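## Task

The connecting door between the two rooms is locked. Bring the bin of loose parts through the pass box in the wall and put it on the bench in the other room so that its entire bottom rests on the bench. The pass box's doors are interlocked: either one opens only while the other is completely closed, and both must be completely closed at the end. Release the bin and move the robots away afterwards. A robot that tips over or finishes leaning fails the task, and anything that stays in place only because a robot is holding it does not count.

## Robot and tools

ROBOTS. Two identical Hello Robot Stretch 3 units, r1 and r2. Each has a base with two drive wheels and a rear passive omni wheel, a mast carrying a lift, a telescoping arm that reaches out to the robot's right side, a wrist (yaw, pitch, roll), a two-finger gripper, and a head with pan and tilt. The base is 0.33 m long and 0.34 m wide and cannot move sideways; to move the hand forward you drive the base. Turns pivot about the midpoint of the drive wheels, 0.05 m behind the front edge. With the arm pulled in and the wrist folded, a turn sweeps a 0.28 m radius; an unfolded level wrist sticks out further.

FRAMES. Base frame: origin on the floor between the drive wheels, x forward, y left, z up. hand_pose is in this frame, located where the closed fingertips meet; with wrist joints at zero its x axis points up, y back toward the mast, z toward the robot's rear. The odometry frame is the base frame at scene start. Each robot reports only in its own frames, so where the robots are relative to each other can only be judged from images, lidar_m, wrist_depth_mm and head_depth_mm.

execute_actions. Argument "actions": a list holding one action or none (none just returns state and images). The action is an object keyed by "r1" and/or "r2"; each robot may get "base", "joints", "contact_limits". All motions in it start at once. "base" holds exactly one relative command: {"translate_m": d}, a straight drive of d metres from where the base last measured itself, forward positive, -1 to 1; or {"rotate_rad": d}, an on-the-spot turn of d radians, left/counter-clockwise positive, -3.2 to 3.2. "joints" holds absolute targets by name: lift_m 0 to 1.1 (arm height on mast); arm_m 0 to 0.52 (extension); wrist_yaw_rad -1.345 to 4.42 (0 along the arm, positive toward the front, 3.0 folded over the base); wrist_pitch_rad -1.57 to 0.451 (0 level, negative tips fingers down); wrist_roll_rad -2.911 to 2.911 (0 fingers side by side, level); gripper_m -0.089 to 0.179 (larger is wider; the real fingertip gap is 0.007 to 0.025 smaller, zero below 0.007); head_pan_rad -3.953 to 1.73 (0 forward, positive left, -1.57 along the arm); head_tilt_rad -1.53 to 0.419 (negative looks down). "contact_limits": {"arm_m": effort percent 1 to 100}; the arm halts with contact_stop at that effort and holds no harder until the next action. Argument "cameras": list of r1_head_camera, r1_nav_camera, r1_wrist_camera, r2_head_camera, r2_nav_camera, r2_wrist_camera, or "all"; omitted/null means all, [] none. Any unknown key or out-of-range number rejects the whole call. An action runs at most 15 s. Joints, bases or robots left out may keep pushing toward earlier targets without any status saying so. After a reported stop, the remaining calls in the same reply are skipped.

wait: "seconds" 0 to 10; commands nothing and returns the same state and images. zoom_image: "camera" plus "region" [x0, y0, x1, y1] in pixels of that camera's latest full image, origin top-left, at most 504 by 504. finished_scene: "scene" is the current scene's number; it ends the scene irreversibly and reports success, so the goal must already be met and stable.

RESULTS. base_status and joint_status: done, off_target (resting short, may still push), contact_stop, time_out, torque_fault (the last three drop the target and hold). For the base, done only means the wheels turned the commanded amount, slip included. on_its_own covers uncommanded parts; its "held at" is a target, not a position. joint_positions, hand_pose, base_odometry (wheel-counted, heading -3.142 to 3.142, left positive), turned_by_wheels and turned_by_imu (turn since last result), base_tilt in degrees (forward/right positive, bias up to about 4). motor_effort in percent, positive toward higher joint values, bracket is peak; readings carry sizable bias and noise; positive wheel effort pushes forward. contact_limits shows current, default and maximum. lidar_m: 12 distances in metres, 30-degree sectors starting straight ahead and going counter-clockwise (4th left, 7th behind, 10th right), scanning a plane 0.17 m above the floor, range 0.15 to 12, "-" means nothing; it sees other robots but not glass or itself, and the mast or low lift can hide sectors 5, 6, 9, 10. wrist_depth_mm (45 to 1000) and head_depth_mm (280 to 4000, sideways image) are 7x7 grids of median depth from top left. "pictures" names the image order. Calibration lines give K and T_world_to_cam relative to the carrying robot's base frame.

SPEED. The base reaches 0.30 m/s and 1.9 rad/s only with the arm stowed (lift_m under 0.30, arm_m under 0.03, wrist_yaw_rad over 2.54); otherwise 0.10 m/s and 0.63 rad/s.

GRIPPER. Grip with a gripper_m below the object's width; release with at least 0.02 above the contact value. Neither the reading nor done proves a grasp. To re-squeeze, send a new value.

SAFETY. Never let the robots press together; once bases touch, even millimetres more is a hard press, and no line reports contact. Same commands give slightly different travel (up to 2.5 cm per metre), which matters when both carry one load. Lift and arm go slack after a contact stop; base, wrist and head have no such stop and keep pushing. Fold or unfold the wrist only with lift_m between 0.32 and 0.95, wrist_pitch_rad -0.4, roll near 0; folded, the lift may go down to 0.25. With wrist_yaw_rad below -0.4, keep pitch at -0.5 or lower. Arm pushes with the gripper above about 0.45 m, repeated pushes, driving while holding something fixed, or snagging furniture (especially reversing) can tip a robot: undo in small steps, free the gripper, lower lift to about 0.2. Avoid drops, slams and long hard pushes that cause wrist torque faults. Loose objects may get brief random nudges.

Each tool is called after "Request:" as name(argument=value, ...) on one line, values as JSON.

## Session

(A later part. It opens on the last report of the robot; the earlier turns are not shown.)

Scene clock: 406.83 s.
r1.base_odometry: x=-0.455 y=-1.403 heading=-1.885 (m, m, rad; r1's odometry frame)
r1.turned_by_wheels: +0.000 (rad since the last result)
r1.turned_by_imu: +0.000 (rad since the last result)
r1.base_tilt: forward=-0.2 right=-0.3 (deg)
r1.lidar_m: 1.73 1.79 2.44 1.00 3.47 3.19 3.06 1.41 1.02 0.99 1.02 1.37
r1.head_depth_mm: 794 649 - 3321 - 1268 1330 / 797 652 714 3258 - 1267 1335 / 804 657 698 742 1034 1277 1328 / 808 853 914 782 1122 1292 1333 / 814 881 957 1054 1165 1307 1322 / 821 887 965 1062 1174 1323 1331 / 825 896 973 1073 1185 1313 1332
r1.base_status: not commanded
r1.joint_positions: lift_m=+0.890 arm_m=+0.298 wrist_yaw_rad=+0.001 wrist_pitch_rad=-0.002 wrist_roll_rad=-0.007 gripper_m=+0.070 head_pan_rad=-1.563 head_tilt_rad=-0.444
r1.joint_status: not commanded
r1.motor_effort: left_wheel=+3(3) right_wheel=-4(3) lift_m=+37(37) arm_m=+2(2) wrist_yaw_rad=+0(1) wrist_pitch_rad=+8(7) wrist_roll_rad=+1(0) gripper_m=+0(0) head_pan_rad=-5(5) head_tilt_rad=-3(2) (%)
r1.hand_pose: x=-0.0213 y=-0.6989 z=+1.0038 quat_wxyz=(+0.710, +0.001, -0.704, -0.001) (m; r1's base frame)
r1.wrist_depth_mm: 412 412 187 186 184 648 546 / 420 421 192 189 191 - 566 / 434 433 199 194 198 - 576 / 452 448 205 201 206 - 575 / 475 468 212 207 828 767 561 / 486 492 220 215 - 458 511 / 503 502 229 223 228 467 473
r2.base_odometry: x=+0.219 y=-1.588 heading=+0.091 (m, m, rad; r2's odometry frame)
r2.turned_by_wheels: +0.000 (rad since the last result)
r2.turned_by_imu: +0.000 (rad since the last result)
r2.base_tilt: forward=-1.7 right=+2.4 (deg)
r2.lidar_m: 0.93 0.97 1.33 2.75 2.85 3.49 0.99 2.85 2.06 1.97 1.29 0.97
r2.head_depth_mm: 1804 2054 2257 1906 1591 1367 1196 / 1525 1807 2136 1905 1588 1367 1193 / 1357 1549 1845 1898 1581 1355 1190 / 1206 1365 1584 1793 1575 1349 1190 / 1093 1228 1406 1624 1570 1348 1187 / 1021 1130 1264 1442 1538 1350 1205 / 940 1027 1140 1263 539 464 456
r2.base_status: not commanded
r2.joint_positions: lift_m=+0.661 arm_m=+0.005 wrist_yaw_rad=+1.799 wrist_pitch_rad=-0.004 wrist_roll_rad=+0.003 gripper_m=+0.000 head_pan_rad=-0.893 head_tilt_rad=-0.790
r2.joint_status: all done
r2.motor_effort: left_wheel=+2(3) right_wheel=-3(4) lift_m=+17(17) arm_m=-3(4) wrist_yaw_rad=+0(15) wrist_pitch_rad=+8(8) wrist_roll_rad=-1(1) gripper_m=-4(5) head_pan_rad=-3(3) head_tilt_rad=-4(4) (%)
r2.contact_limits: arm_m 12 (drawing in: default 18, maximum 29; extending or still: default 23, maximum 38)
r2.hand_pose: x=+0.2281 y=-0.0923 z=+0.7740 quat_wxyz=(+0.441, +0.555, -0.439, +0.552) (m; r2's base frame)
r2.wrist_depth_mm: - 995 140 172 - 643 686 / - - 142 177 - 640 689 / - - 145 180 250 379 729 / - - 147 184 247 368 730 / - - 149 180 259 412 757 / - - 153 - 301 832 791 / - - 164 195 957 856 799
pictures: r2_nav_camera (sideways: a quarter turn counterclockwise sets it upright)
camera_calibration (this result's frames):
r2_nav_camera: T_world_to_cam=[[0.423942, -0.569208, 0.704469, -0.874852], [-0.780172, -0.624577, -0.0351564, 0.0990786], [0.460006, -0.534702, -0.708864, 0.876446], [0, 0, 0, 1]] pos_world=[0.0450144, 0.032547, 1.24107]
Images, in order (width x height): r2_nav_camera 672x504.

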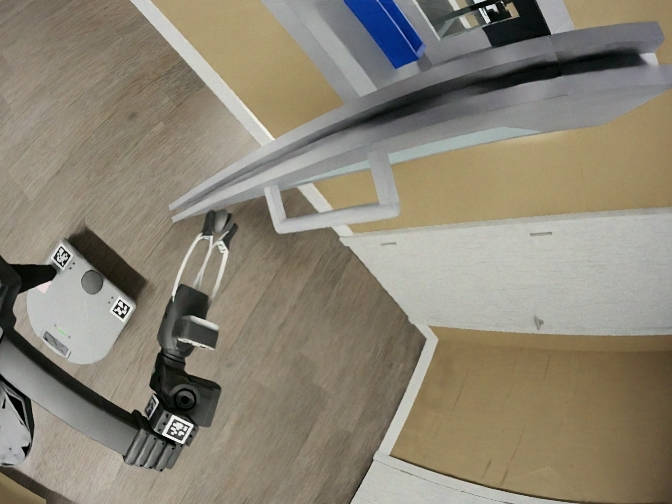

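Request:
execute_actions(actions=[])

Scene clock: 433.77 s.
r1.base_odometry: x=-0.455 y=-1.403 heading=-1.885 (m, m, rad; r1's odometry frame)
r1.turned_by_wheels: +0.000 (rad since the last result)
r1.turned_by_imu: +0.000 (rad since the last result)
r1.base_tilt: forward=-0.3 right=-0.3 (deg)
r1.lidar_m: 1.73 1.79 2.43 1.00 3.47 3.19 3.05 1.41 1.02 0.99 1.02 1.36
r1.head_depth_mm: 791 648 - 3362 - 1272 1331 / 795 652 713 3241 - 1263 1329 / 803 658 699 742 1030 1278 1328 / 809 856 915 785 1125 1289 1332 / 816 883 955 1052 1160 1301 1325 / 819 889 964 1059 1176 1321 1331 / 830 892 976 1070 1192 1317 1330
r1.base_status: not commanded
r1.joint_positions: lift_m=+0.890 arm_m=+0.298 wrist_yaw_rad=+0.001 wrist_pitch_rad=-0.002 wrist_roll_rad=-0.007 gripper_m=+0.070 head_pan_rad=-1.563 head_tilt_rad=-0.444
r1.joint_status: not commanded
r1.motor_effort: left_wheel=+3(3) right_wheel=-4(3) lift_m=+37(37) arm_m=+2(2) wrist_yaw_rad=+0(1) wrist_pitch_rad=+8(7) wrist_roll_rad=+0(0) gripper_m=-1(0) head_pan_rad=-5(5) head_tilt_rad=-2(2) (%)
r1.hand_pose: x=-0.0213 y=-0.6989 z=+1.0038 quat_wxyz=(+0.710, +0.001, -0.704, -0.001) (m; r1's base frame)
r1.wrist_depth_mm: 409 409 187 185 186 648 549 / 423 425 192 189 192 - 565 / 432 434 197 195 199 - 559 / 448 451 204 201 205 - 572 / 465 469 211 208 812 800 558 / 481 481 219 215 - 459 508 / 504 495 231 222 230 466 474
r2.base_odometry: x=+0.219 y=-1.588 heading=+0.091 (m, m, rad; r2's odometry frame)
r2.turned_by_wheels: +0.000 (rad since the last result)
r2.turned_by_imu: +0.000 (rad since the last result)
r2.base_tilt: forward=-1.7 right=+2.5 (deg)
r2.lidar_m: 0.93 0.97 1.33 2.74 2.85 3.49 0.99 2.85 2.06 1.97 1.29 0.97
r2.head_depth_mm: 1804 2087 2265 1916 1590 1367 1193 / 1525 1808 2140 1896 1582 1361 1194 / 1351 1560 1841 1899 1580 1360 1190 / 1210 1367 1584 1792 1581 1352 1189 / 1093 1233 1401 1621 1578 1348 1189 / 1021 1129 1270 1445 1536 1348 1204 / 936 1029 1137 1261 540 464 457
r2.base_status: not commanded
r2.joint_positions: lift_m=+0.661 arm_m=+0.005 wrist_yaw_rad=+1.799 wrist_pitch_rad=-0.004 wrist_roll_rad=+0.003 gripper_m=+0.000 head_pan_rad=-0.893 head_tilt_rad=-0.790
r2.joint_status: all done
r2.motor_effort: left_wheel=+2(3) right_wheel=-3(4) lift_m=+17(17) arm_m=-3(4) wrist_yaw_rad=+0(15) wrist_pitch_rad=+8(8) wrist_roll_rad=-1(1) gripper_m=-3(5) head_pan_rad=-3(3) head_tilt_rad=-4(4) (%)
r2.contact_limits: arm_m 12 (drawing in: default 18, maximum 29; extending or still: default 23, maximum 38)
r2.hand_pose: x=+0.2281 y=-0.0923 z=+0.7740 quat_wxyz=(+0.441, +0.555, -0.439, +0.552) (m; r2's base frame)
r2.wrist_depth_mm: - - 140 173 - 629 680 / - - 142 176 - 642 692 / - - 145 180 253 380 729 / - - 147 184 245 366 737 / - - 150 180 259 413 764 / - - 153 - 303 831 784 / - - 164 195 962 866 821
pictures: r1_head_camera (sideways: a quarter turn clockwise sets it upright), r1_nav_camera (sideways: a quarter turn counterclockwise sets it upright), r1_wrist_camera, r2_head_camera (sideways: a quarter turn clockwise sets it upright), r2_nav_camera (sideways: a quarter turn counterclockwise sets it upright), r2_wrist_camera
camera_calibration (this result's frames):
r1_head_camera: T_world_to_cam=[[-0.0425844, 0.398672, -0.916104, 1.20944], [0.997367, 0.0708409, -0.0155331, 0.017228], [0.058705, -0.914353, -0.400639, 0.480871], [0, 0, 0, 1]] pos_world=[0.00609119, -0.0437055, 1.3009]
r1_nav_camera: T_world_to_cam=[[0.0220924, -0.460893, 0.88718, -1.1225], [-0.999733, -0.00413294, 0.022748, 0.0315965], [-0.00681775, -0.887446, -0.460862, 0.561163], [0, 0, 0, 1]] pos_world=[0.0602126, -0.0192192, 1.25376]
r1_wrist_camera: T_world_to_cam=[[-0.998228, 0.0244048, 0.0542737, -0.0696181], [-0.0483554, 0.198919, -0.978822, 1.15025], [-0.0346841, -0.979712, -0.197387, -0.319594], [0, 0, 0, 1]] pos_world=[-0.0249588, -0.540218, 1.06658]
r2_head_camera: T_world_to_cam=[[-0.472722, 0.498555, -0.726621, 0.971419], [0.746418, 0.664826, -0.0294459, 0.0403352], [0.468396, -0.556282, -0.686407, 0.845151], [0, 0, 0, 1]] pos_world=[0.0332386, -0.0409785, 1.28716]
r2_nav_camera: T_world_to_cam=[[0.423942, -0.569208, 0.704469, -0.874852], [-0.780172, -0.624577, -0.0351564, 0.0990786], [0.460006, -0.534702, -0.708864, 0.876446], [0, 0, 0, 1]] pos_world=[0.0450144, 0.032547, 1.24107]
r2_wrist_camera: T_world_to_cam=[[0.259522, -0.965483, -0.0221735, -0.125102], [-0.170158, -0.0231134, -0.985146, 0.833988], [0.950628, 0.25944, -0.170283, 0.107167], [0, 0, 0, 1]] pos_world=[0.0725007, -0.129311, 0.837074]
Images, in order (width x height): r1_head_camera 896x504, r1_nav_camera 672x504, r1_wrist_camera 644x364, r2_head_camera 896x504, r2_nav_camera 672x504, r2_wrist_camera 644x364.

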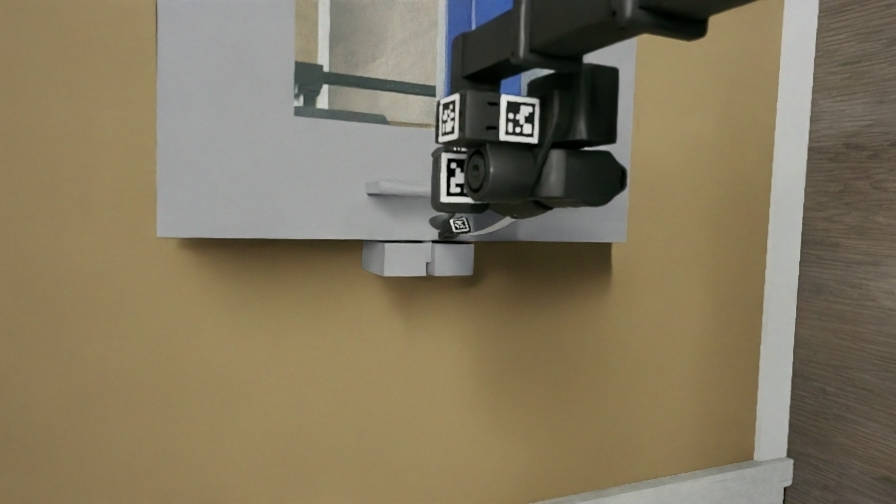

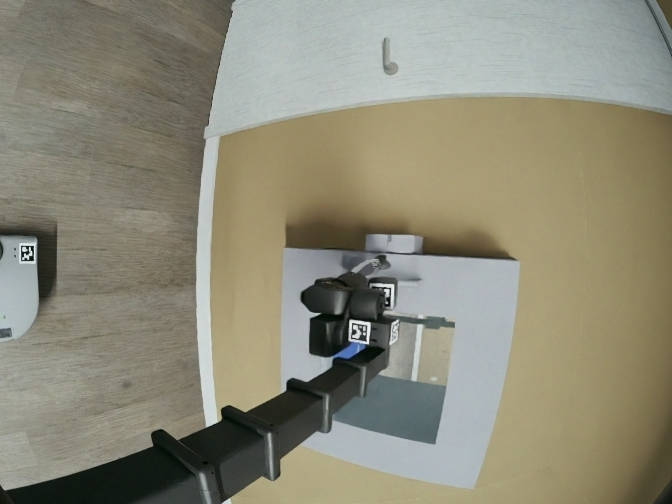

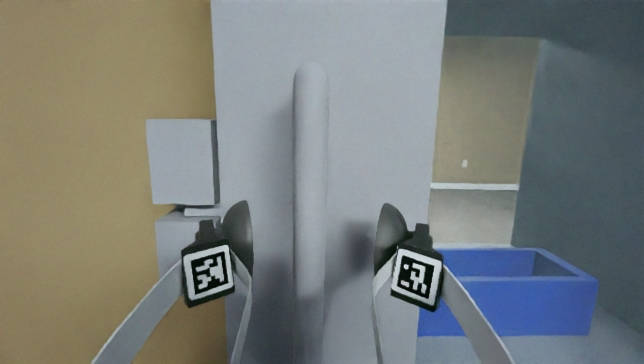

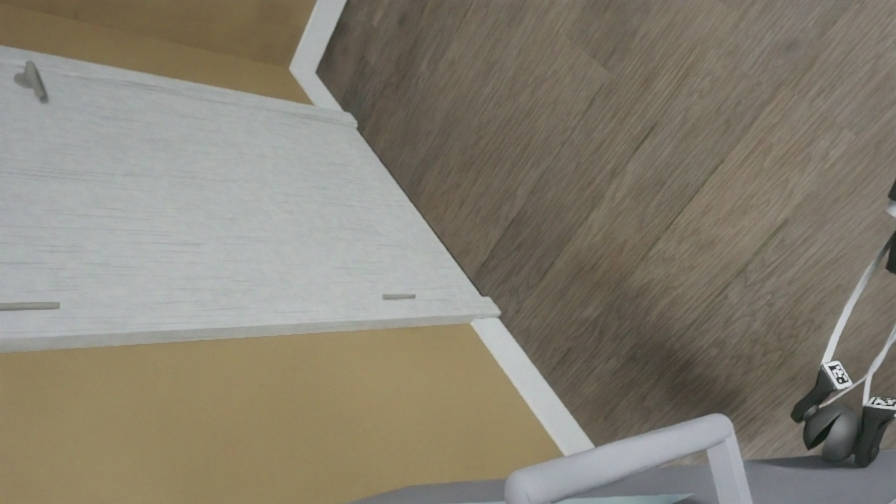

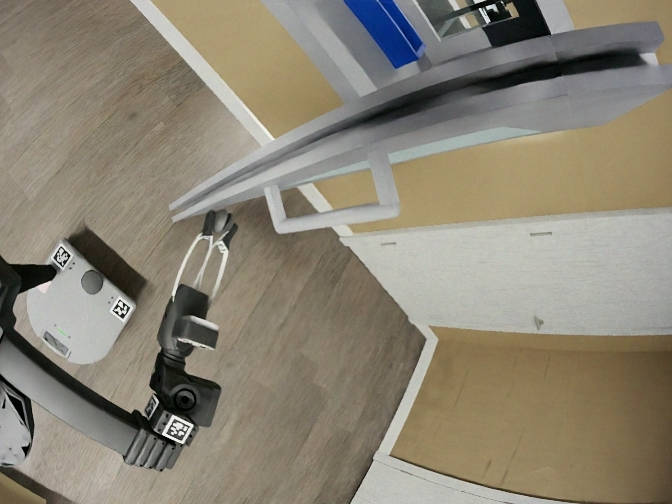

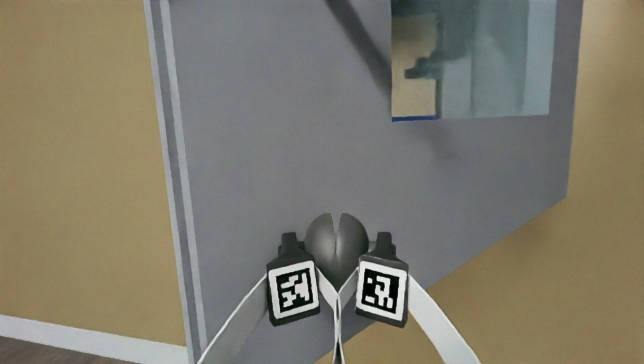

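Request:
execute_actions(actions=[{"r2":{"base":{"translate_m":0.06},"joints":{"wrist_yaw_rad":2.1,"head_pan_rad":-0.3,"head_tilt_rad":-0.9}}}], cameras=["r2_nav_camera","r2_wrist_camera"])

Scene clock: 445.67 s.
r1.base_odometry: x=-0.455 y=-1.403 heading=-1.885 (m, m, rad; r1's odometry frame)
r1.turned_by_wheels: +0.000 (rad since the last result)
r1.turned_by_imu: +0.000 (rad since the last result)
r1.base_tilt: forward=-0.3 right=-0.3 (deg)
r1.lidar_m: 1.72 1.79 2.44 0.99 3.47 3.19 3.07 1.40 1.02 0.99 1.02 1.36
r1.head_depth_mm: 793 648 - 3316 - 1272 1332 / 799 652 710 1917 - 1269 1328 / 803 657 699 743 1032 1276 1332 / 809 856 916 785 1121 1293 1332 / 814 881 955 1048 1167 1308 1329 / 820 887 968 1063 1180 1319 1325 / 825 893 976 1070 1186 1315 1333
r1.base_status: not commanded
r1.joint_positions: lift_m=+0.890 arm_m=+0.298 wrist_yaw_rad=+0.001 wrist_pitch_rad=-0.002 wrist_roll_rad=-0.007 gripper_m=+0.070 head_pan_rad=-1.563 head_tilt_rad=-0.444
r1.joint_status: not commanded
r1.motor_effort: left_wheel=+3(3) right_wheel=-3(3) lift_m=+37(37) arm_m=+2(2) wrist_yaw_rad=+0(0) wrist_pitch_rad=+8(8) wrist_roll_rad=+0(0) gripper_m=+0(1) head_pan_rad=-5(5) head_tilt_rad=-3(2) (%)
r1.hand_pose: x=-0.0213 y=-0.6989 z=+1.0038 quat_wxyz=(+0.710, +0.001, -0.704, -0.001) (m; r1's base frame)
r1.wrist_depth_mm: 407 414 187 185 185 645 551 / 426 420 192 188 191 - 565 / 438 435 199 195 198 - 558 / 453 453 203 201 205 - 566 / 471 467 213 208 833 769 570 / 483 488 221 216 - 463 512 / 497 495 229 224 229 473 463
r2.base_odometry: x=+0.279 y=-1.583 heading=+0.091 (m, m, rad; r2's odometry frame)
r2.turned_by_wheels: +0.000 (rad since the last result)
r2.turned_by_imu: +0.000 (rad since the last result)
r2.base_tilt: forward=-1.7 right=+2.6 (deg)
r2.lidar_m: 0.87 0.91 1.24 2.75 2.85 3.55 1.05 2.84 2.06 1.97 1.19 0.90
r2.head_depth_mm: 857 1004 1204 1492 1493 1301 1159 / 528 619 1087 1432 1481 1296 1153 / 691 766 813 753 1484 1300 1155 / 892 986 869 632 1384 1289 1152 / 1152 962 844 1232 530 1244 1132 / - 951 299 321 372 446 1117 / - - - - 312 369 1127
r2.base_status: done
r2.joint_positions: lift_m=+0.661 arm_m=+0.005 wrist_yaw_rad=+2.099 wrist_pitch_rad=-0.004 wrist_roll_rad=+0.003 gripper_m=+0.000 head_pan_rad=-0.307 head_tilt_rad=-0.889
r2.joint_status: all done
r2.motor_effort: left_wheel=+3(10) right_wheel=-4(3) lift_m=+17(17) arm_m=-3(3) wrist_yaw_rad=+0(15) wrist_pitch_rad=+7(8) wrist_roll_rad=-1(1) gripper_m=-3(5) head_pan_rad=+3(28) head_tilt_rad=-5(15) (%)
r2.hand_pose: x=+0.1999 y=-0.0212 z=+0.7741 quat_wxyz=(+0.353, +0.615, -0.351, +0.612) (m; r2's base frame)
r2.wrist_depth_mm: - - 188 197 211 - - / - - 194 202 216 - 884 / - - 199 208 223 244 263 / - - 204 213 228 247 268 / - - 211 215 236 254 277 / - - - - 246 266 660 / - - - - 942 800 694
pictures: r2_nav_camera (sideways: a quarter turn counterclockwise sets it upright), r2_wrist_camera
camera_calibration (this result's frames):
r2_nav_camera: T_world_to_cam=[[0.730857, -0.259824, 0.631141, -0.781175], [-0.308016, -0.950748, -0.0347174, 0.0956225], [0.609076, -0.169028, -0.774891, 0.961401], [0, 0, 0, 1]] pos_world=[0.0148138, 0.0504485, 1.24133]
r2_wrist_camera: T_world_to_cam=[[0.533048, -0.845796, -0.0221314, -0.101295], [-0.155496, -0.0722195, -0.985193, 0.826963], [0.831674, 0.528596, -0.170014, 0.144834], [0, 0, 0, 1]] pos_world=[0.0621298, -0.102511, 0.837101]
Images, in order (width x height): r2_nav_camera 672x504, r2_wrist_camera 644x364.

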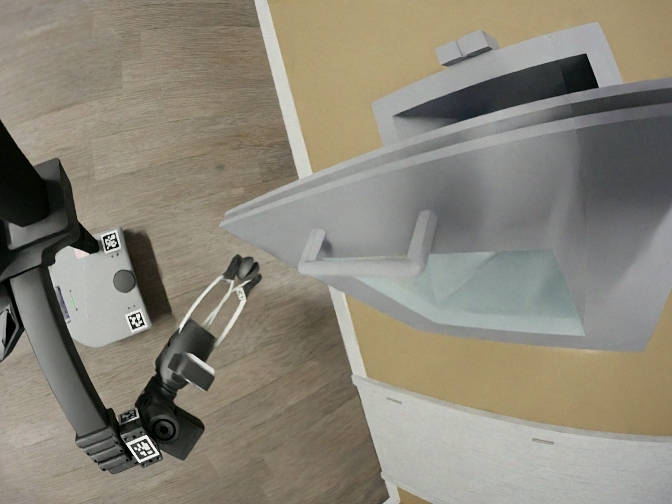

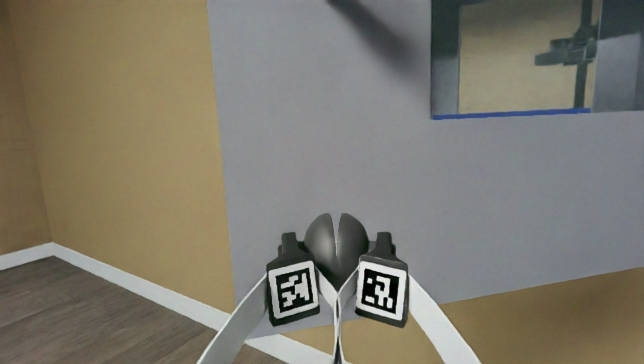

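Request:
execute_actions(actions=[{"r2":{"base":{"translate_m":0.31},"joints":{"head_pan_rad":0.2}}}], cameras=["r2_nav_camera","r2_wrist_camera"])

Scene clock: 462.03 s.
r1.base_odometry: x=-0.455 y=-1.403 heading=-1.885 (m, m, rad; r1's odometry frame)
r1.turned_by_wheels: +0.000 (rad since the last result)
r1.turned_by_imu: +0.000 (rad since the last result)
r1.base_tilt: forward=-0.3 right=-0.3 (deg)
r1.lidar_m: 1.73 1.79 2.44 1.00 3.49 3.19 3.06 1.41 1.03 0.99 1.02 1.36
r1.head_depth_mm: 790 647 1433 1460 - 1269 1332 / 799 651 714 1426 - 1261 1332 / 804 658 698 742 1033 1278 1336 / 808 856 916 784 1125 1295 1325 / 814 877 957 1051 1164 1309 1327 / 821 886 967 1061 1176 1321 1331 / 827 892 974 1070 1185 1317 1335
r1.base_status: not commanded
r1.joint_positions: lift_m=+0.890 arm_m=+0.298 wrist_yaw_rad=+0.001 wrist_pitch_rad=-0.002 wrist_roll_rad=-0.007 gripper_m=+0.070 head_pan_rad=-1.563 head_tilt_rad=-0.444
r1.joint_status: not commanded
r1.motor_effort: left_wheel=+3(3) right_wheel=-4(4) lift_m=+37(37) arm_m=+2(2) wrist_yaw_rad=+0(0) wrist_pitch_rad=+7(8) wrist_roll_rad=+0(0) gripper_m=-1(0) head_pan_rad=-5(4) head_tilt_rad=-2(2) (%)
r1.hand_pose: x=-0.0213 y=-0.6989 z=+1.0038 quat_wxyz=(+0.710, +0.001, -0.704, -0.001) (m; r1's base frame)
r1.wrist_depth_mm: 408 409 187 184 185 643 542 / 423 423 192 189 192 896 568 / 438 436 199 193 198 902 569 / 450 451 204 200 204 939 571 / 469 468 213 209 819 806 568 / 482 486 220 216 - 466 505 / 502 507 229 224 230 467 468
r2.base_odometry: x=+0.588 y=-1.554 heading=+0.091 (m, m, rad; r2's odometry frame)
r2.turned_by_wheels: +0.000 (rad since the last result)
r2.turned_by_imu: +0.001 (rad since the last result)
r2.base_tilt: forward=-1.6 right=+2.5 (deg)
r2.lidar_m: 0.56 0.58 0.80 2.23 2.85 3.89 1.36 2.84 2.07 2.00 0.80 0.58
r2.head_depth_mm: - - 763 714 615 481 1159 / - - 760 712 613 477 1157 / - - 767 709 623 473 1118 / - - 797 708 635 472 1150 / - - 757 705 646 490 1150 / - - 559 618 367 459 1133 / - - 468 - 318 433 1130
r2.base_status: done
r2.joint_positions: lift_m=+0.661 arm_m=+0.005 wrist_yaw_rad=+2.101 wrist_pitch_rad=-0.003 wrist_roll_rad=+0.003 gripper_m=+0.000 head_pan_rad=+0.193 head_tilt_rad=-0.890
r2.joint_status: all done
r2.motor_effort: left_wheel=+2(16) right_wheel=-3(7) lift_m=+17(18) arm_m=-2(2) wrist_yaw_rad=-2(10) wrist_pitch_rad=+7(8) wrist_roll_rad=-1(1) gripper_m=-4(5) head_pan_rad=+2(30) head_tilt_rad=-4(5) (%)
r2.hand_pose: x=+0.1996 y=-0.0206 z=+0.7743 quat_wxyz=(+0.352, +0.615, -0.351, +0.612) (m; r2's base frame)
r2.wrist_depth_mm: 228 216 411 560 829 - 939 / 240 223 430 563 836 - - / 249 227 213 193 177 160 149 / 260 233 210 192 175 162 151 / 272 241 216 198 179 167 155 / - 250 228 - 181 170 158 / - - 820 215 194 175 162
pictures: r2_nav_camera (sideways: a quarter turn counterclockwise sets it upright), r2_wrist_camera
camera_calibration (this result's frames):
r2_nav_camera: T_world_to_cam=[[0.766684, 0.122863, 0.630159, -0.780113], [0.185889, -0.981957, -0.0347096, 0.0925994], [0.614524, 0.143751, -0.77569, 0.962407], [0, 0, 0, 1]] pos_world=[-0.0105356, 0.0484283, 1.24134]
r2_wrist_camera: T_world_to_cam=[[0.535107, -0.844495, -0.0221073, -0.101025], [-0.154725, -0.0722468, -0.985312, 0.827073], [0.830494, 0.530668, -0.169325, 0.144537], [0, 0, 0, 1]] pos_world=[0.0619912, -0.102263, 0.837165]
Images, in order (width x height): r2_nav_camera 672x504, r2_wrist_camera 644x364.

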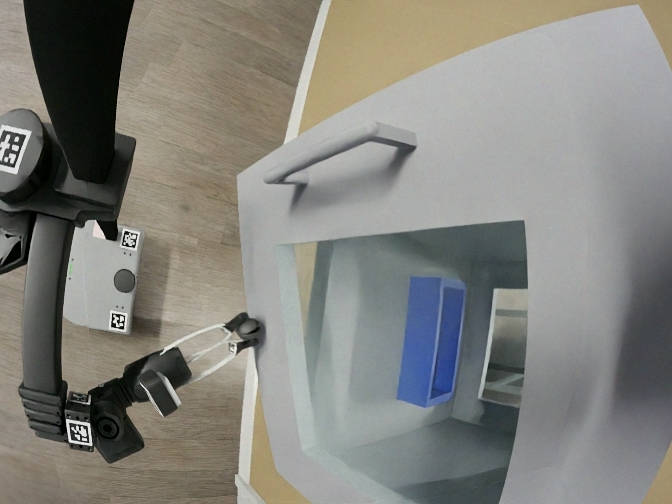

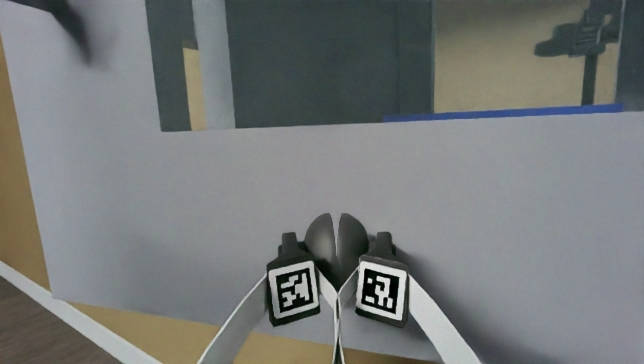

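Request:
execute_actions(actions=[{"r2":{"base":{"translate_m":0.06}}}], cameras=["r2_wrist_camera"])

Scene clock: 470.97 s.
r1.base_odometry: x=-0.455 y=-1.403 heading=-1.885 (m, m, rad; r1's odometry frame)
r1.turned_by_wheels: +0.000 (rad since the last result)
r1.turned_by_imu: +0.000 (rad since the last result)
r1.base_tilt: forward=-0.3 right=-0.4 (deg)
r1.lidar_m: 1.72 1.79 2.44 1.00 3.49 3.20 3.06 1.41 1.02 0.98 1.02 1.36
r1.head_depth_mm: 793 647 1624 1395 - 1275 1330 / 798 651 712 1389 - 1262 1325 / 802 658 699 742 1034 1270 1330 / 809 853 917 784 1128 1286 1328 / 814 879 960 1050 1164 1308 1331 / 819 887 967 1064 1175 1328 1330 / 826 893 975 1070 1187 1320 1332
r1.base_status: not commanded
r1.joint_positions: lift_m=+0.890 arm_m=+0.298 wrist_yaw_rad=+0.001 wrist_pitch_rad=-0.002 wrist_roll_rad=-0.007 gripper_m=+0.070 head_pan_rad=-1.563 head_tilt_rad=-0.444
r1.joint_status: not commanded
r1.motor_effort: left_wheel=+3(3) right_wheel=-3(3) lift_m=+37(37) arm_m=+2(2) wrist_yaw_rad=+0(0) wrist_pitch_rad=+7(7) wrist_roll_rad=+0(0) gripper_m=+0(0) head_pan_rad=-5(5) head_tilt_rad=-3(2) (%)
r1.hand_pose: x=-0.0213 y=-0.6989 z=+1.0038 quat_wxyz=(+0.710, +0.001, -0.704, -0.001) (m; r1's base frame)
r1.wrist_depth_mm: 414 414 186 185 184 639 548 / 420 423 193 189 191 789 570 / 433 429 199 195 199 821 567 / 452 454 204 202 205 849 568 / 467 465 211 207 798 781 563 / 489 483 221 214 - 461 506 / 504 497 229 224 228 465 470
r2.base_odometry: x=+0.648 y=-1.549 heading=+0.091 (m, m, rad; r2's odometry frame)
r2.turned_by_wheels: +0.000 (rad since the last result)
r2.turned_by_imu: +0.000 (rad since the last result)
r2.base_tilt: forward=-1.8 right=+2.5 (deg)
r2.lidar_m: 0.50 0.52 0.72 1.99 2.85 3.92 1.42 2.84 2.06 1.94 0.71 0.52
r2.head_depth_mm: - - 753 670 615 476 1123 / - - 752 680 614 476 1136 / - - 754 689 611 475 1122 / - - 820 693 609 488 1148 / - - 754 707 610 486 1152 / - - 558 618 438 502 1145 / - - 464 305 372 525 1141
r2.base_status: done
r2.joint_positions: lift_m=+0.661 arm_m=+0.005 wrist_yaw_rad=+2.101 wrist_pitch_rad=-0.004 wrist_roll_rad=+0.003 gripper_m=+0.000 head_pan_rad=+0.193 head_tilt_rad=-0.890
r2.joint_status: not commanded
r2.motor_effort: left_wheel=+2(17) right_wheel=-3(10) lift_m=+17(17) arm_m=-2(2) wrist_yaw_rad=-2(5) wrist_pitch_rad=+7(7) wrist_roll_rad=-1(1) gripper_m=-4(4) head_pan_rad=+2(2) head_tilt_rad=-4(4) (%)
r2.hand_pose: x=+0.1996 y=-0.0206 z=+0.7743 quat_wxyz=(+0.352, +0.615, -0.350, +0.612) (m; r2's base frame)
r2.wrist_depth_mm: 287 247 396 558 765 - - / - 252 398 564 782 - - / - 262 237 198 173 148 134 / - 275 227 193 169 150 135 / - 287 236 202 173 154 138 / - 325 250 - 172 158 141 / - - 780 393 188 160 144
pictures: r2_wrist_camera
camera_calibration (this result's frames):
r2_wrist_camera: T_world_to_cam=[[0.535183, -0.844447, -0.022112, -0.10101], [-0.154833, -0.0723283, -0.985289, 0.82704], [0.830425, 0.530733, -0.169457, 0.14465], [0, 0, 0, 1]] pos_world=[0.0619912, -0.10225, 0.837152]
Images, in order (width x height): r2_wrist_camera 644x364.

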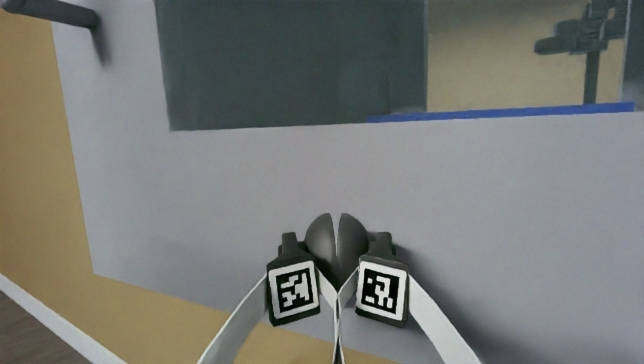

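Request:
execute_actions(actions=[{"r2":{"base":{"translate_m":0.018},"joints":{"head_pan_rad":0.7,"head_tilt_rad":-0.6}}}], cameras=["r2_wrist_camera","r2_head_camera"])

Scene clock: 478.47 s.
r1.base_odometry: x=-0.455 y=-1.403 heading=-1.885 (m, m, rad; r1's odometry frame)
r1.turned_by_wheels: +0.000 (rad since the last result)
r1.turned_by_imu: +0.000 (rad since the last result)
r1.base_tilt: forward=-0.3 right=-0.4 (deg)
r1.lidar_m: 1.73 1.79 2.43 1.00 3.49 3.20 3.06 1.41 1.03 0.98 1.02 1.37
r1.head_depth_mm: 791 648 1635 1358 - 1267 1330 / 798 652 712 1363 - 1261 1328 / 802 657 698 742 1033 1276 1334 / 809 856 916 786 1119 1292 1330 / 814 880 959 1053 1167 1307 1332 / 822 886 966 1064 1170 1323 1334 / 827 894 975 1070 1182 1318 1326
r1.base_status: not commanded
r1.joint_positions: lift_m=+0.890 arm_m=+0.298 wrist_yaw_rad=+0.001 wrist_pitch_rad=-0.002 wrist_roll_rad=-0.007 gripper_m=+0.070 head_pan_rad=-1.563 head_tilt_rad=-0.444
r1.joint_status: not commanded
r1.motor_effort: left_wheel=+3(3) right_wheel=-4(4) lift_m=+37(37) arm_m=+2(2) wrist_yaw_rad=+0(0) wrist_pitch_rad=+8(7) wrist_roll_rad=+0(0) gripper_m=+0(1) head_pan_rad=-5(5) head_tilt_rad=-3(2) (%)
r1.hand_pose: x=-0.0213 y=-0.6989 z=+1.0038 quat_wxyz=(+0.710, +0.001, -0.704, -0.001) (m; r1's base frame)
r1.wrist_depth_mm: 418 406 187 184 185 640 550 / 422 430 193 189 192 761 567 / 438 432 199 194 199 786 571 / 456 454 204 200 206 801 570 / 467 471 213 208 814 792 563 / 481 480 219 215 - 463 508 / 501 501 229 224 229 465 474
r2.base_odometry: x=+0.666 y=-1.547 heading=+0.091 (m, m, rad; r2's odometry frame)
r2.turned_by_wheels: +0.000 (rad since the last result)
r2.turned_by_imu: +0.000 (rad since the last result)
r2.base_tilt: forward=-1.7 right=+2.5 (deg)
r2.lidar_m: 0.48 0.50 0.69 1.92 2.85 3.93 1.44 2.84 2.06 1.74 0.68 0.50
r2.head_depth_mm: - - - 618 731 653 550 / - - - 517 576 633 549 / - - - - 296 341 423 / - - - 292 324 370 433 / - - 291 321 355 407 503 / 667 702 777 886 1025 1252 1281 / 704 790 907 1051 1256 1446 1284
r2.base_status: done
r2.joint_positions: lift_m=+0.661 arm_m=+0.005 wrist_yaw_rad=+2.101 wrist_pitch_rad=-0.004 wrist_roll_rad=+0.003 gripper_m=+0.000 head_pan_rad=+0.693 head_tilt_rad=-0.605
r2.joint_status: all done
r2.motor_effort: left_wheel=+2(9) right_wheel=-3(6) lift_m=+17(18) arm_m=-2(3) wrist_yaw_rad=-2(2) wrist_pitch_rad=+7(7) wrist_roll_rad=-1(1) gripper_m=-4(3) head_pan_rad=+2(27) head_tilt_rad=+2(21) (%)
r2.hand_pose: x=+0.1997 y=-0.0207 z=+0.7743 quat_wxyz=(+0.353, +0.615, -0.351, +0.612) (m; r2's base frame)
r2.wrist_depth_mm: 940 267 395 555 775 - - / - 282 400 561 801 - - / - 293 259 208 177 149 132 / - 308 244 202 172 150 133 / - 326 252 212 175 154 136 / - 931 275 - 175 158 139 / - - 744 560 192 160 142
pictures: r2_head_camera (sideways: a quarter turn clockwise sets it upright), r2_wrist_camera
camera_calibration (this result's frames):
r2_head_camera: T_world_to_cam=[[-0.379573, -0.387391, -0.84015, 1.11884], [-0.671205, 0.740292, -0.0381013, 0.0602592], [0.636716, 0.549451, -0.541014, 0.654986], [0, 0, 0, 1]] pos_world=[0.0480888, 0.0289375, 1.29665]
r2_wrist_camera: T_world_to_cam=[[0.534946, -0.844597, -0.0221118, -0.101038], [-0.154849, -0.0722822, -0.98529, 0.827047], [0.830575, 0.530501, -0.169452, 0.144614], [0, 0, 0, 1]] pos_world=[0.0620045, -0.102273, 0.837153]
Images, in order (width x height): r2_head_camera 896x504, r2_wrist_camera 644x364.

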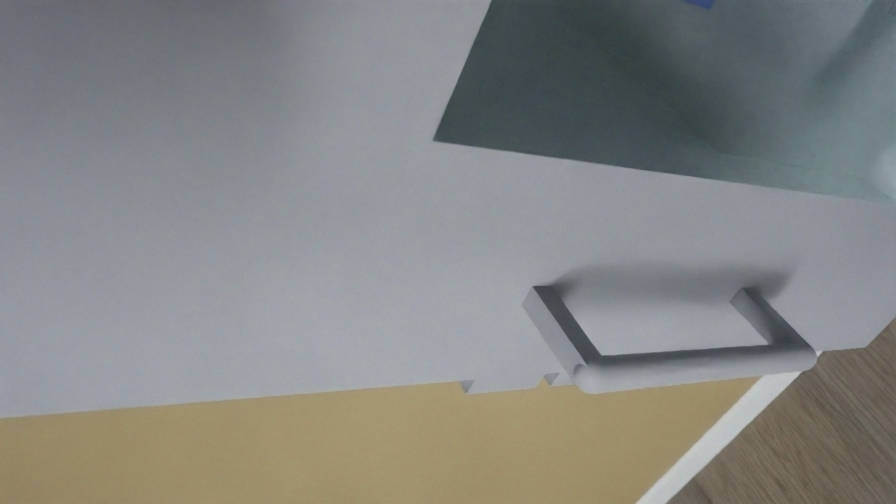

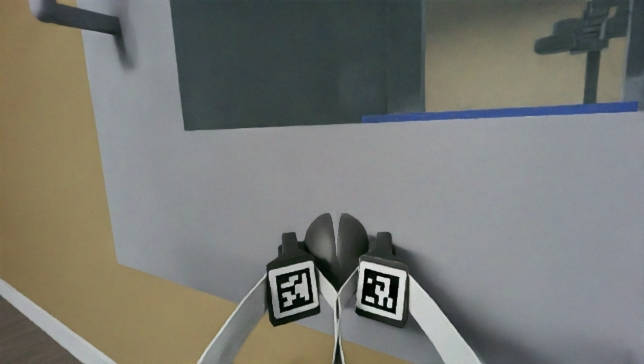

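Request:
execute_actions(actions=[{"r1":{"joints":{"gripper_m":-0.03}}}], cameras=["r1_wrist_camera"])

Request:
execute_actions(actions=[{"r1":{"base":{"translate_m":-0.01},"joints":{"arm_m":0.22},"contact_limits":{"arm_m":16}}}], cameras=["r1_wrist_camera","r1_nav_camera"])

Scene clock: 485.53 s.
r1.base_odometry: x=-0.455 y=-1.403 heading=-1.884 (m, m, rad; r1's odometry frame)
r1.turned_by_wheels: +0.000 (rad since the last result)
r1.turned_by_imu: +0.000 (rad since the last result)
r1.base_tilt: forward=-0.3 right=-0.3 (deg)
r1.lidar_m: 1.73 1.79 2.45 1.00 3.48 3.19 3.07 1.40 1.03 0.99 1.02 1.36
r1.head_depth_mm: 792 647 1630 1355 - 1276 1335 / 797 651 713 1367 - 1266 1335 / 800 657 697 742 875 1274 1334 / 809 857 913 780 1121 1288 1334 / 814 877 959 1052 1162 1306 1335 / 821 888 965 1060 1179 1316 1327 / 826 896 975 1071 1185 1313 1322
r1.base_status: not commanded
r1.joint_positions: lift_m=+0.890 arm_m=+0.298 wrist_yaw_rad=+0.005 wrist_pitch_rad=-0.002 wrist_roll_rad=-0.007 gripper_m=-0.029 head_pan_rad=-1.563 head_tilt_rad=-0.444
r1.joint_status: all done
r1.motor_effort: left_wheel=+5(5) right_wheel=-8(7) lift_m=+37(37) arm_m=+1(2) wrist_yaw_rad=-6(5) wrist_pitch_rad=+7(8) wrist_roll_rad=+0(0) gripper_m=-16(92) head_pan_rad=-5(5) head_tilt_rad=-2(2) (%)
r1.hand_pose: x=-0.0203 y=-0.6991 z=+1.0039 quat_wxyz=(+0.710, +0.003, -0.704, +0.001) (m; r1's base frame)
r1.wrist_depth_mm: 413 411 186 184 184 633 557 / 425 425 191 189 190 752 575 / 444 431 198 195 197 791 564 / 458 449 204 201 202 826 579 / 474 459 210 150 210 799 567 / 490 483 219 216 450 463 491 / 504 513 227 222 226 462 471
r2.base_odometry: x=+0.666 y=-1.547 heading=+0.091 (m, m, rad; r2's odometry frame)
r2.turned_by_wheels: +0.000 (rad since the last result)
r2.turned_by_imu: +0.000 (rad since the last result)
r2.base_tilt: forward=-1.6 right=+2.5 (deg)
r2.lidar_m: 0.48 0.50 0.69 1.93 2.86 3.89 1.44 2.84 2.06 1.74 0.68 0.50
r2.head_depth_mm: - - - 619 731 653 549 / - - - 517 576 633 548 / - - - - 296 341 423 / - - - 292 324 371 432 / - - 291 321 355 407 503 / 665 701 775 884 1028 1252 1283 / 704 792 902 1050 1262 1442 1282
r2.base_status: not commanded
r2.joint_positions: lift_m=+0.661 arm_m=+0.005 wrist_yaw_rad=+2.101 wrist_pitch_rad=-0.004 wrist_roll_rad=+0.003 gripper_m=+0.000 head_pan_rad=+0.693 head_tilt_rad=-0.605
r2.joint_status: not commanded
r2.motor_effort: left_wheel=+2(2) right_wheel=-3(3) lift_m=+17(18) arm_m=-2(2) wrist_yaw_rad=-2(1) wrist_pitch_rad=+7(7) wrist_roll_rad=-1(1) gripper_m=-3(3) head_pan_rad=+3(2) head_tilt_rad=+3(2) (%)
r2.hand_pose: x=+0.1997 y=-0.0207 z=+0.7743 quat_wxyz=(+0.353, +0.615, -0.351, +0.612) (m; r2's base frame)
r2.wrist_depth_mm: 958 269 395 558 763 - - / - 282 398 566 784 - - / - 293 259 207 177 149 132 / - 310 245 202 172 150 133 / - 325 255 211 175 153 136 / - 931 274 - 174 158 138 / - 988 754 564 191 160 142
pictures: r1_wrist_camera
camera_calibration (this result's frames):
r1_wrist_camera: T_world_to_cam=[[-0.998318, 0.0203779, 0.0542698, -0.0713958], [-0.0491582, 0.198577, -0.978852, 1.15014], [-0.0307237, -0.979873, -0.197242, -0.319876], [0, 0, 0, 1]] pos_world=[-0.0245647, -0.540374, 1.0666]
Images, in order (width x height): r1_wrist_camera 644x364.

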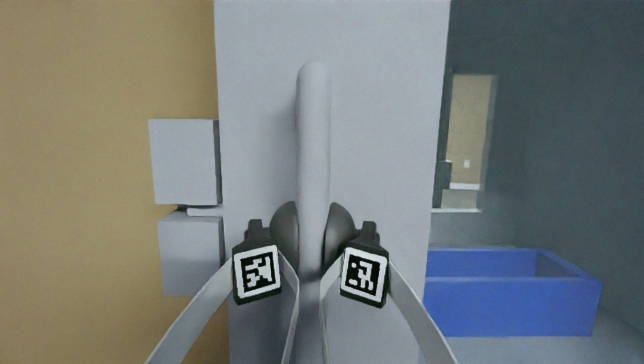

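Scene clock: 488.03 s.
r1.base_odometry: x=-0.452 y=-1.393 heading=-1.884 (m, m, rad; r1's odometry frame)
r1.turned_by_wheels: +0.000 (rad since the last result)
r1.turned_by_imu: +0.000 (rad since the last result)
r1.base_tilt: forward=-0.2 right=-0.3 (deg)
r1.lidar_m: 1.74 1.80 1.01 1.00 3.46 3.18 3.06 1.41 1.02 0.99 1.02 1.37
r1.head_depth_mm: 791 648 1601 1121 - 1276 1336 / 795 652 1648 1120 - 1309 1333 / 804 658 695 748 - 1306 1339 / 806 854 917 774 1123 1291 1329 / 815 881 957 1051 1165 1303 1333 / 822 889 965 1059 1181 1320 1327 / 827 892 975 1075 1195 1322 1327
r1.base_status: done
r1.joint_positions: lift_m=+0.890 arm_m=+0.220 wrist_yaw_rad=+0.001 wrist_pitch_rad=+0.000 wrist_roll_rad=-0.007 gripper_m=-0.030 head_pan_rad=-1.563 head_tilt_rad=-0.445
r1.joint_status: all done
r1.motor_effort: left_wheel=+2(18) right_wheel=-3(21) lift_m=+37(37) arm_m=-1(5) wrist_yaw_rad=-1(26) wrist_pitch_rad=+7(7) wrist_roll_rad=+0(0) gripper_m=-10(17) head_pan_rad=-5(5) head_tilt_rad=-3(2) (%)
r1.contact_limits: arm_m 16 (drawing in: default 16, maximum 26; extending or still: default 22, maximum 36)
r1.hand_pose: x=-0.0211 y=-0.6215 z=+1.0045 quat_wxyz=(+0.710, +0.001, -0.704, +0.000) (m; r1's base frame)
r1.wrist_depth_mm: 479 486 475 254 582 637 537 / 502 498 489 264 830 827 563 / 517 519 277 271 - 859 560 / 532 529 284 279 - 831 564 / 538 559 295 - 650 700 560 / 573 573 569 305 533 542 547 / 594 590 578 315 333 471 478
r2.base_odometry: x=+0.666 y=-1.547 heading=+0.091 (m, m, rad; r2's odometry frame)
r2.turned_by_wheels: +0.000 (rad since the last result)
r2.turned_by_imu: +0.000 (rad since the last result)
r2.base_tilt: forward=-1.7 right=+2.5 (deg)
r2.lidar_m: 0.49 0.50 0.69 1.92 2.86 3.92 1.44 2.84 2.06 1.74 0.68 0.50
r2.head_depth_mm: - - - 618 729 651 550 / - - - 517 575 633 549 / - - - - 296 341 424 / - - - 292 324 370 432 / - - 291 321 355 408 502 / 665 700 777 885 1026 1253 1287 / 703 788 900 1050 1258 1441 1282
r2.base_status: not commanded
r2.joint_positions: lift_m=+0.661 arm_m=+0.005 wrist_yaw_rad=+2.101 wrist_pitch_rad=-0.004 wrist_roll_rad=+0.003 gripper_m=+0.000 head_pan_rad=+0.693 head_tilt_rad=-0.605
r2.joint_status: not commanded
r2.motor_effort: left_wheel=+2(2) right_wheel=-3(3) lift_m=+17(17) arm_m=-2(2) wrist_yaw_rad=-2(2) wrist_pitch_rad=+7(7) wrist_roll_rad=-1(1) gripper_m=-4(4) head_pan_rad=+2(2) head_tilt_rad=+3(2) (%)
r2.hand_pose: x=+0.1997 y=-0.0207 z=+0.7743 quat_wxyz=(+0.353, +0.615, -0.351, +0.612) (m; r2's base frame)
r2.wrist_depth_mm: 965 268 397 546 776 - 858 / - 281 401 558 801 - - / - 295 259 208 177 149 132 / - 308 243 202 172 150 133 / - 326 254 212 175 153 136 / - 944 274 - 174 157 138 / - 998 733 565 191 161 141
pictures: r1_nav_camera (sideways: a quarter turn counterclockwise sets it upright), r1_wrist_camera
camera_calibration (this result's frames):
r1_nav_camera: T_world_to_cam=[[0.02209, -0.461007, 0.887121, -1.12242], [-0.999733, -0.00412883, 0.0227485, 0.0315959], [-0.00682446, -0.887387, -0.460975, 0.561311], [0, 0, 0, 1]] pos_world=[0.0602124, -0.0192134, 1.25375]
r1_wrist_camera: T_world_to_cam=[[-0.998243, 0.0239096, 0.0542109, -0.0716267], [-0.0484783, 0.196432, -0.979318, 1.13443], [-0.0340638, -0.980226, -0.194927, -0.246346], [0, 0, 0, 1]] pos_world=[-0.0248973, -0.462599, 1.06683]
Images, in order (width x height): r1_nav_camera 672x504, r1_wrist_camera 644x364.

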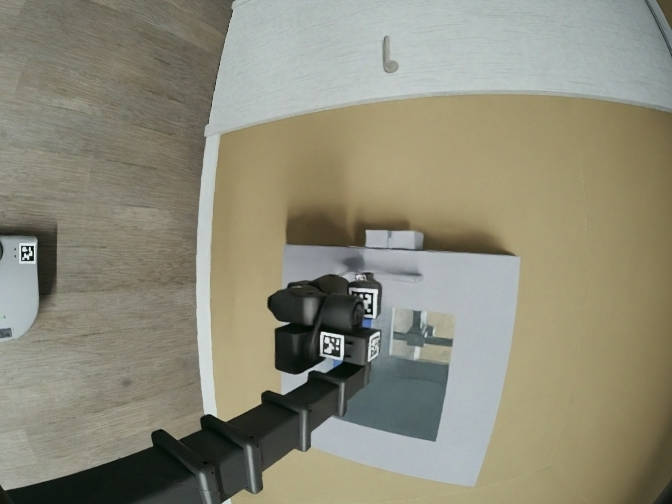

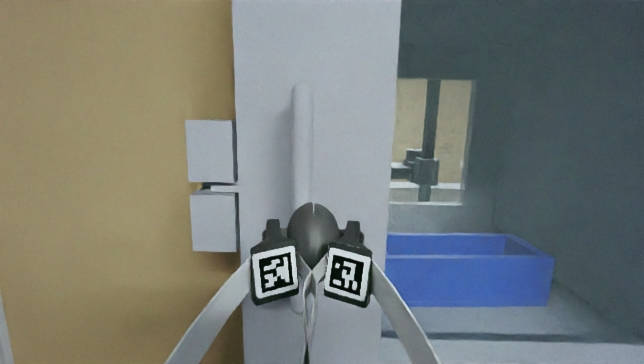

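Request:
execute_actions(actions=[{"r1":{"base":{"translate_m":0.012},"joints":{"gripper_m":0.07}},"r2":{"base":{"translate_m":0.008}}}], cameras=[])

Request:
execute_actions(actions=[{"r1":{"joints":{"arm_m":0.316},"contact_limits":{"arm_m":11}},"r2":{"base":{"translate_m":-0.1}}}], cameras=[])

Request:
execute_actions(actions=[{"r1":{"joints":{"gripper_m":-0.03}}}], cameras=["r1_wrist_camera","r2_nav_camera"])

Scene clock: 500.87 s.
r1.base_odometry: x=-0.456 y=-1.405 heading=-1.884 (m, m, rad; r1's odometry frame)
r1.turned_by_wheels: +0.000 (rad since the last result)
r1.turned_by_imu: +0.000 (rad since the last result)
r1.base_tilt: forward=-0.3 right=-0.3 (deg)
r1.lidar_m: 1.72 1.79 2.43 1.00 3.49 3.19 3.06 1.40 1.03 0.99 1.02 1.37
r1.head_depth_mm: 792 647 1636 1118 - 1279 1330 / 796 650 713 1117 - 1294 1332 / 806 657 698 747 - 1309 1324 / 808 864 930 781 1140 1286 1327 / 814 878 957 1057 1167 1314 1322 / 819 886 970 1061 1176 1324 1332 / 826 896 973 1071 1186 1318 1330
r1.base_status: done
r1.joint_positions: lift_m=+0.890 arm_m=+0.220 wrist_yaw_rad=+0.001 wrist_pitch_rad=+0.000 wrist_roll_rad=-0.007 gripper_m=+0.070 head_pan_rad=-1.563 head_tilt_rad=-0.445
r1.joint_status: all done
r1.motor_effort: left_wheel=+3(9) right_wheel=-3(5) lift_m=+37(37) arm_m=-2(2) wrist_yaw_rad=-1(0) wrist_pitch_rad=+7(7) wrist_roll_rad=+0(0) gripper_m=+0(79) head_pan_rad=-5(5) head_tilt_rad=-3(3) (%)
r1.hand_pose: x=-0.0211 y=-0.6215 z=+1.0045 quat_wxyz=(+0.710, +0.001, -0.704, +0.000) (m; r1's base frame)
r1.wrist_depth_mm: 485 480 480 258 261 614 550 / 503 497 498 264 825 812 578 / 512 512 278 272 - 847 572 / 528 534 282 281 928 841 566 / 550 554 291 290 638 697 565 / 574 567 305 299 - 534 554 / 591 582 586 313 331 472 470
r2.base_odometry: x=+0.674 y=-1.546 heading=+0.091 (m, m, rad; r2's odometry frame)
r2.turned_by_wheels: +0.000 (rad since the last result)
r2.turned_by_imu: +0.000 (rad since the last result)
r2.base_tilt: forward=-1.7 right=+2.5 (deg)
r2.lidar_m: 0.48 0.49 0.68 1.89 2.85 3.91 1.44 2.84 2.06 1.72 0.67 0.49
r2.head_depth_mm: - - - - 731 653 550 / - - - - 574 634 547 / - - - - 293 333 437 / - - - 288 311 354 414 / - - 287 308 340 405 481 / - 694 307 411 429 347 1262 / 691 776 885 1034 1232 1440 1281
r2.base_status: done
r2.joint_positions: lift_m=+0.661 arm_m=+0.005 wrist_yaw_rad=+2.101 wrist_pitch_rad=-0.004 wrist_roll_rad=+0.003 gripper_m=+0.000 head_pan_rad=+0.693 head_tilt_rad=-0.605
r2.joint_status: not commanded
r2.motor_effort: left_wheel=+2(10) right_wheel=-3(5) lift_m=+18(17) arm_m=-2(2) wrist_yaw_rad=-1(1) wrist_pitch_rad=+7(7) wrist_roll_rad=-1(1) gripper_m=-4(4) head_pan_rad=+2(2) head_tilt_rad=+3(3) (%)
r2.hand_pose: x=+0.1997 y=-0.0207 z=+0.7743 quat_wxyz=(+0.353, +0.615, -0.351, +0.612) (m; r2's base frame)
r2.wrist_depth_mm: 917 258 396 553 757 - - / - 268 402 569 768 - - / - 281 248 199 168 143 126 / - 293 232 192 164 143 127 / - 307 240 202 167 146 129 / - 878 260 - 166 149 132 / - 979 717 373 182 153 135
pictures: none
No camera images: the call's "cameras" was empty. Leave "cameras" out to get every camera's image.

Scene clock: 503.00 s.
r1.base_odometry: x=-0.456 y=-1.405 heading=-1.884 (m, m, rad; r1's odometry frame)
r1.turned_by_wheels: +0.000 (rad since the last result)
r1.turned_by_imu: +0.000 (rad since the last result)
r1.base_tilt: forward=-0.3 right=-0.3 (deg)
r1.lidar_m: 1.72 1.79 2.44 1.00 3.48 3.18 3.06 1.41 1.02 0.98 1.02 1.36
r1.head_depth_mm: 792 648 1713 1364 - 1273 1338 / 796 652 712 1366 872 1259 1328 / 802 658 698 737 874 1276 1332 / 808 865 926 785 1121 1289 1334 / 814 883 961 1048 1167 1303 1328 / 820 890 969 1061 1176 1320 1327 / 828 894 976 1073 1179 1314 1324
r1.base_status: not commanded
r1.joint_positions: lift_m=+0.890 arm_m=+0.316 wrist_yaw_rad=+0.001 wrist_pitch_rad=+0.000 wrist_roll_rad=-0.007 gripper_m=+0.070 head_pan_rad=-1.563 head_tilt_rad=-0.445
r1.joint_status: all done
r1.motor_effort: left_wheel=+3(3) right_wheel=-3(3) lift_m=+37(37) arm_m=+2(1) wrist_yaw_rad=-1(0) wrist_pitch_rad=+7(7) wrist_roll_rad=+0(0) gripper_m=+0(0) head_pan_rad=-5(5) head_tilt_rad=-2(3) (%)
r1.contact_limits: arm_m 11 (drawing in: default 16, maximum 26; extending or still: default 22, maximum 36)
r1.hand_pose: x=-0.0212 y=-0.7170 z=+1.0045 quat_wxyz=(+0.710, +0.001, -0.704, +0.000) (m; r1's base frame)
r1.wrist_depth_mm: 395 392 170 169 169 636 547 / 405 402 175 172 174 732 576 / 418 413 181 177 179 750 570 / 438 187 186 183 185 794 569 / 445 438 191 189 192 804 572 / 465 469 199 195 - 442 500 / 480 475 209 202 206 455 446
r2.base_odometry: x=+0.574 y=-1.556 heading=+0.091 (m, m, rad; r2's odometry frame)
r2.turned_by_wheels: +0.000 (rad since the last result)
r2.turned_by_imu: +0.000 (rad since the last result)
r2.base_tilt: forward=-1.7 right=+2.3 (deg)
r2.lidar_m: 0.58 0.60 0.82 2.28 2.85 3.85 1.34 2.84 2.06 2.00 0.81 0.60
r2.head_depth_mm: - 287 303 346 730 653 476 / 286 301 327 357 393 449 498 / 299 324 354 385 434 485 559 / 631 361 393 430 462 557 1218 / 696 765 849 953 1090 1275 1290 / 766 848 959 1091 1270 1446 1291 / 846 954 1094 1269 1517 1517 1282
r2.base_status: done
r2.joint_positions: lift_m=+0.661 arm_m=+0.005 wrist_yaw_rad=+2.101 wrist_pitch_rad=-0.004 wrist_roll_rad=+0.003 gripper_m=+0.000 head_pan_rad=+0.693 head_tilt_rad=-0.605
r2.joint_status: not commanded
r2.motor_effort: left_wheel=+3(5) right_wheel=-2(7) lift_m=+17(17) arm_m=-2(2) wrist_yaw_rad=-2(1) wrist_pitch_rad=+7(8) wrist_roll_rad=-1(1) gripper_m=-3(3) head_pan_rad=+3(2) head_tilt_rad=+3(3) (%)
r2.hand_pose: x=+0.1997 y=-0.0207 z=+0.7743 quat_wxyz=(+0.353, +0.615, -0.351, +0.612) (m; r2's base frame)
r2.wrist_depth_mm: - 904 338 562 842 - 956 / - 939 354 569 858 - - / - 979 366 323 273 233 205 / - - 377 311 267 232 207 / - - 404 329 273 238 211 / - - 876 - 274 246 216 / - - 904 711 606 493 430
pictures: none
No camera images: the call's "cameras" was empty. Leave "cameras" out to get every camera's image.

Scene clock: 504.50 s.
r1.base_odometry: x=-0.456 y=-1.405 heading=-1.884 (m, m, rad; r1's odometry frame)
r1.turned_by_wheels: +0.000 (rad since the last result)
r1.turned_by_imu: +0.000 (rad since the last result)
r1.base_tilt: forward=-0.3 right=-0.3 (deg)
r1.lidar_m: 1.72 1.79 2.44 1.00 3.50 3.20 3.07 1.41 1.02 0.99 1.02 1.37
r1.head_depth_mm: 793 645 1728 1364 - 1271 1328 / 796 649 710 1370 870 1264 1326 / 801 655 695 738 870 1271 1333 / 809 864 928 776 1121 1291 1333 / 814 881 958 1052 1164 1306 1342 / 819 885 969 1061 1175 1324 1328 / 829 893 976 1073 1187 1317 1326
r1.base_status: not commanded
r1.joint_positions: lift_m=+0.890 arm_m=+0.316 wrist_yaw_rad=+0.002 wrist_pitch_rad=+0.002 wrist_roll_rad=-0.007 gripper_m=-0.029 head_pan_rad=-1.563 head_tilt_rad=-0.445
r1.joint_status: all done
r1.motor_effort: left_wheel=+6(6) right_wheel=-6(6) lift_m=+37(37) arm_m=-2(2) wrist_yaw_rad=-1(2) wrist_pitch_rad=+6(7) wrist_roll_rad=+0(1) gripper_m=-11(88) head_pan_rad=-5(5) head_tilt_rad=-2(2) (%)
r1.hand_pose: x=-0.0210 y=-0.7175 z=+1.0050 quat_wxyz=(+0.710, +0.000, -0.704, +0.001) (m; r1's base frame)
r1.wrist_depth_mm: 395 393 168 167 166 647 548 / 401 407 173 169 172 744 584 / 414 416 178 175 177 771 580 / 435 187 184 180 184 792 560 / 449 441 189 131 189 813 566 / 463 461 197 138 200 447 498 / 485 478 204 201 205 446 443
r2.base_odometry: x=+0.574 y=-1.556 heading=+0.091 (m, m, rad; r2's odometry frame)
r2.turned_by_wheels: +0.000 (rad since the last result)
r2.turned_by_imu: +0.000 (rad since the last result)
r2.base_tilt: forward=-1.7 right=+2.6 (deg)
r2.lidar_m: 0.58 0.60 0.82 2.29 2.86 3.85 1.34 2.84 2.06 2.01 0.81 0.60
r2.head_depth_mm: - 286 303 346 729 653 477 / 286 301 326 357 393 450 498 / 299 325 354 385 434 485 558 / 631 362 392 430 461 556 1215 / 696 764 849 955 1089 1271 1289 / 764 849 955 1092 1273 1442 1285 / 852 958 1089 1269 1527 1521 1278
r2.base_status: not commanded
r2.joint_positions: lift_m=+0.661 arm_m=+0.005 wrist_yaw_rad=+2.101 wrist_pitch_rad=-0.004 wrist_roll_rad=+0.003 gripper_m=+0.000 head_pan_rad=+0.693 head_tilt_rad=-0.605
r2.joint_status: not commanded
r2.motor_effort: left_wheel=+2(2) right_wheel=-2(2) lift_m=+17(17) arm_m=-2(2) wrist_yaw_rad=-1(2) wrist_pitch_rad=+7(7) wrist_roll_rad=-1(1) gripper_m=-4(4) head_pan_rad=+2(2) head_tilt_rad=+2(3) (%)
r2.hand_pose: x=+0.1997 y=-0.0207 z=+0.7743 quat_wxyz=(+0.353, +0.615, -0.351, +0.612) (m; r2's base frame)
r2.wrist_depth_mm: - 883 340 554 834 - 948 / - 947 353 563 852 - - / - 989 365 323 274 231 205 / - - 378 316 268 233 206 / - - 401 328 273 239 212 / - - 878 - 276 245 215 / - - 922 717 597 494 424
pictures: r1_wrist_camera, r2_nav_camera (sideways: a quarter turn counterclockwise sets it upright)
camera_calibration (this result's frames):
r1_wrist_camera: T_world_to_cam=[[-0.998253, 0.0236174, 0.0541616, -0.069416], [-0.0485536, 0.194493, -0.979702, 1.15278], [-0.0336721, -0.98062, -0.193006, -0.342583], [0, 0, 0, 1]] pos_world=[-0.0248585, -0.558512, 1.06702]
r2_nav_camera: T_world_to_cam=[[0.453769, 0.34202, 0.822871, -1.02937], [0.641299, -0.76649, -0.0350566, 0.0902862], [0.618732, 0.543614, -0.567146, 0.691131], [0, 0, 0, 1]] pos_world=[-0.0184312, 0.0455582, 1.24217]
Images, in order (width x height): r1_wrist_camera 644x364, r2_nav_camera 672x504.

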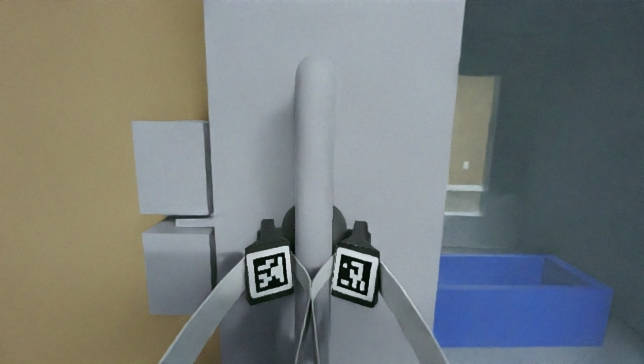

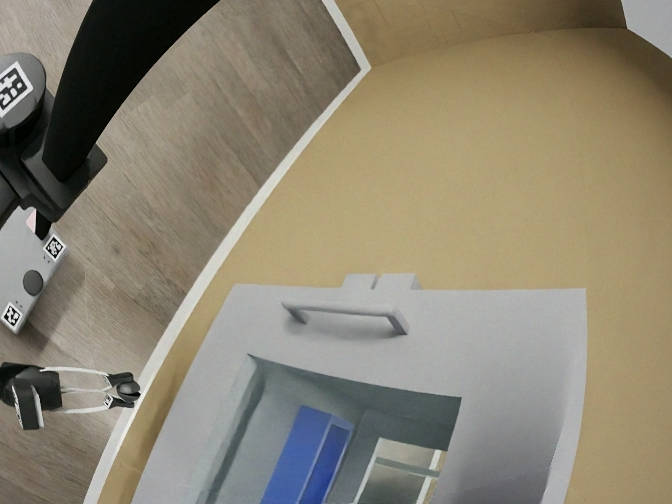

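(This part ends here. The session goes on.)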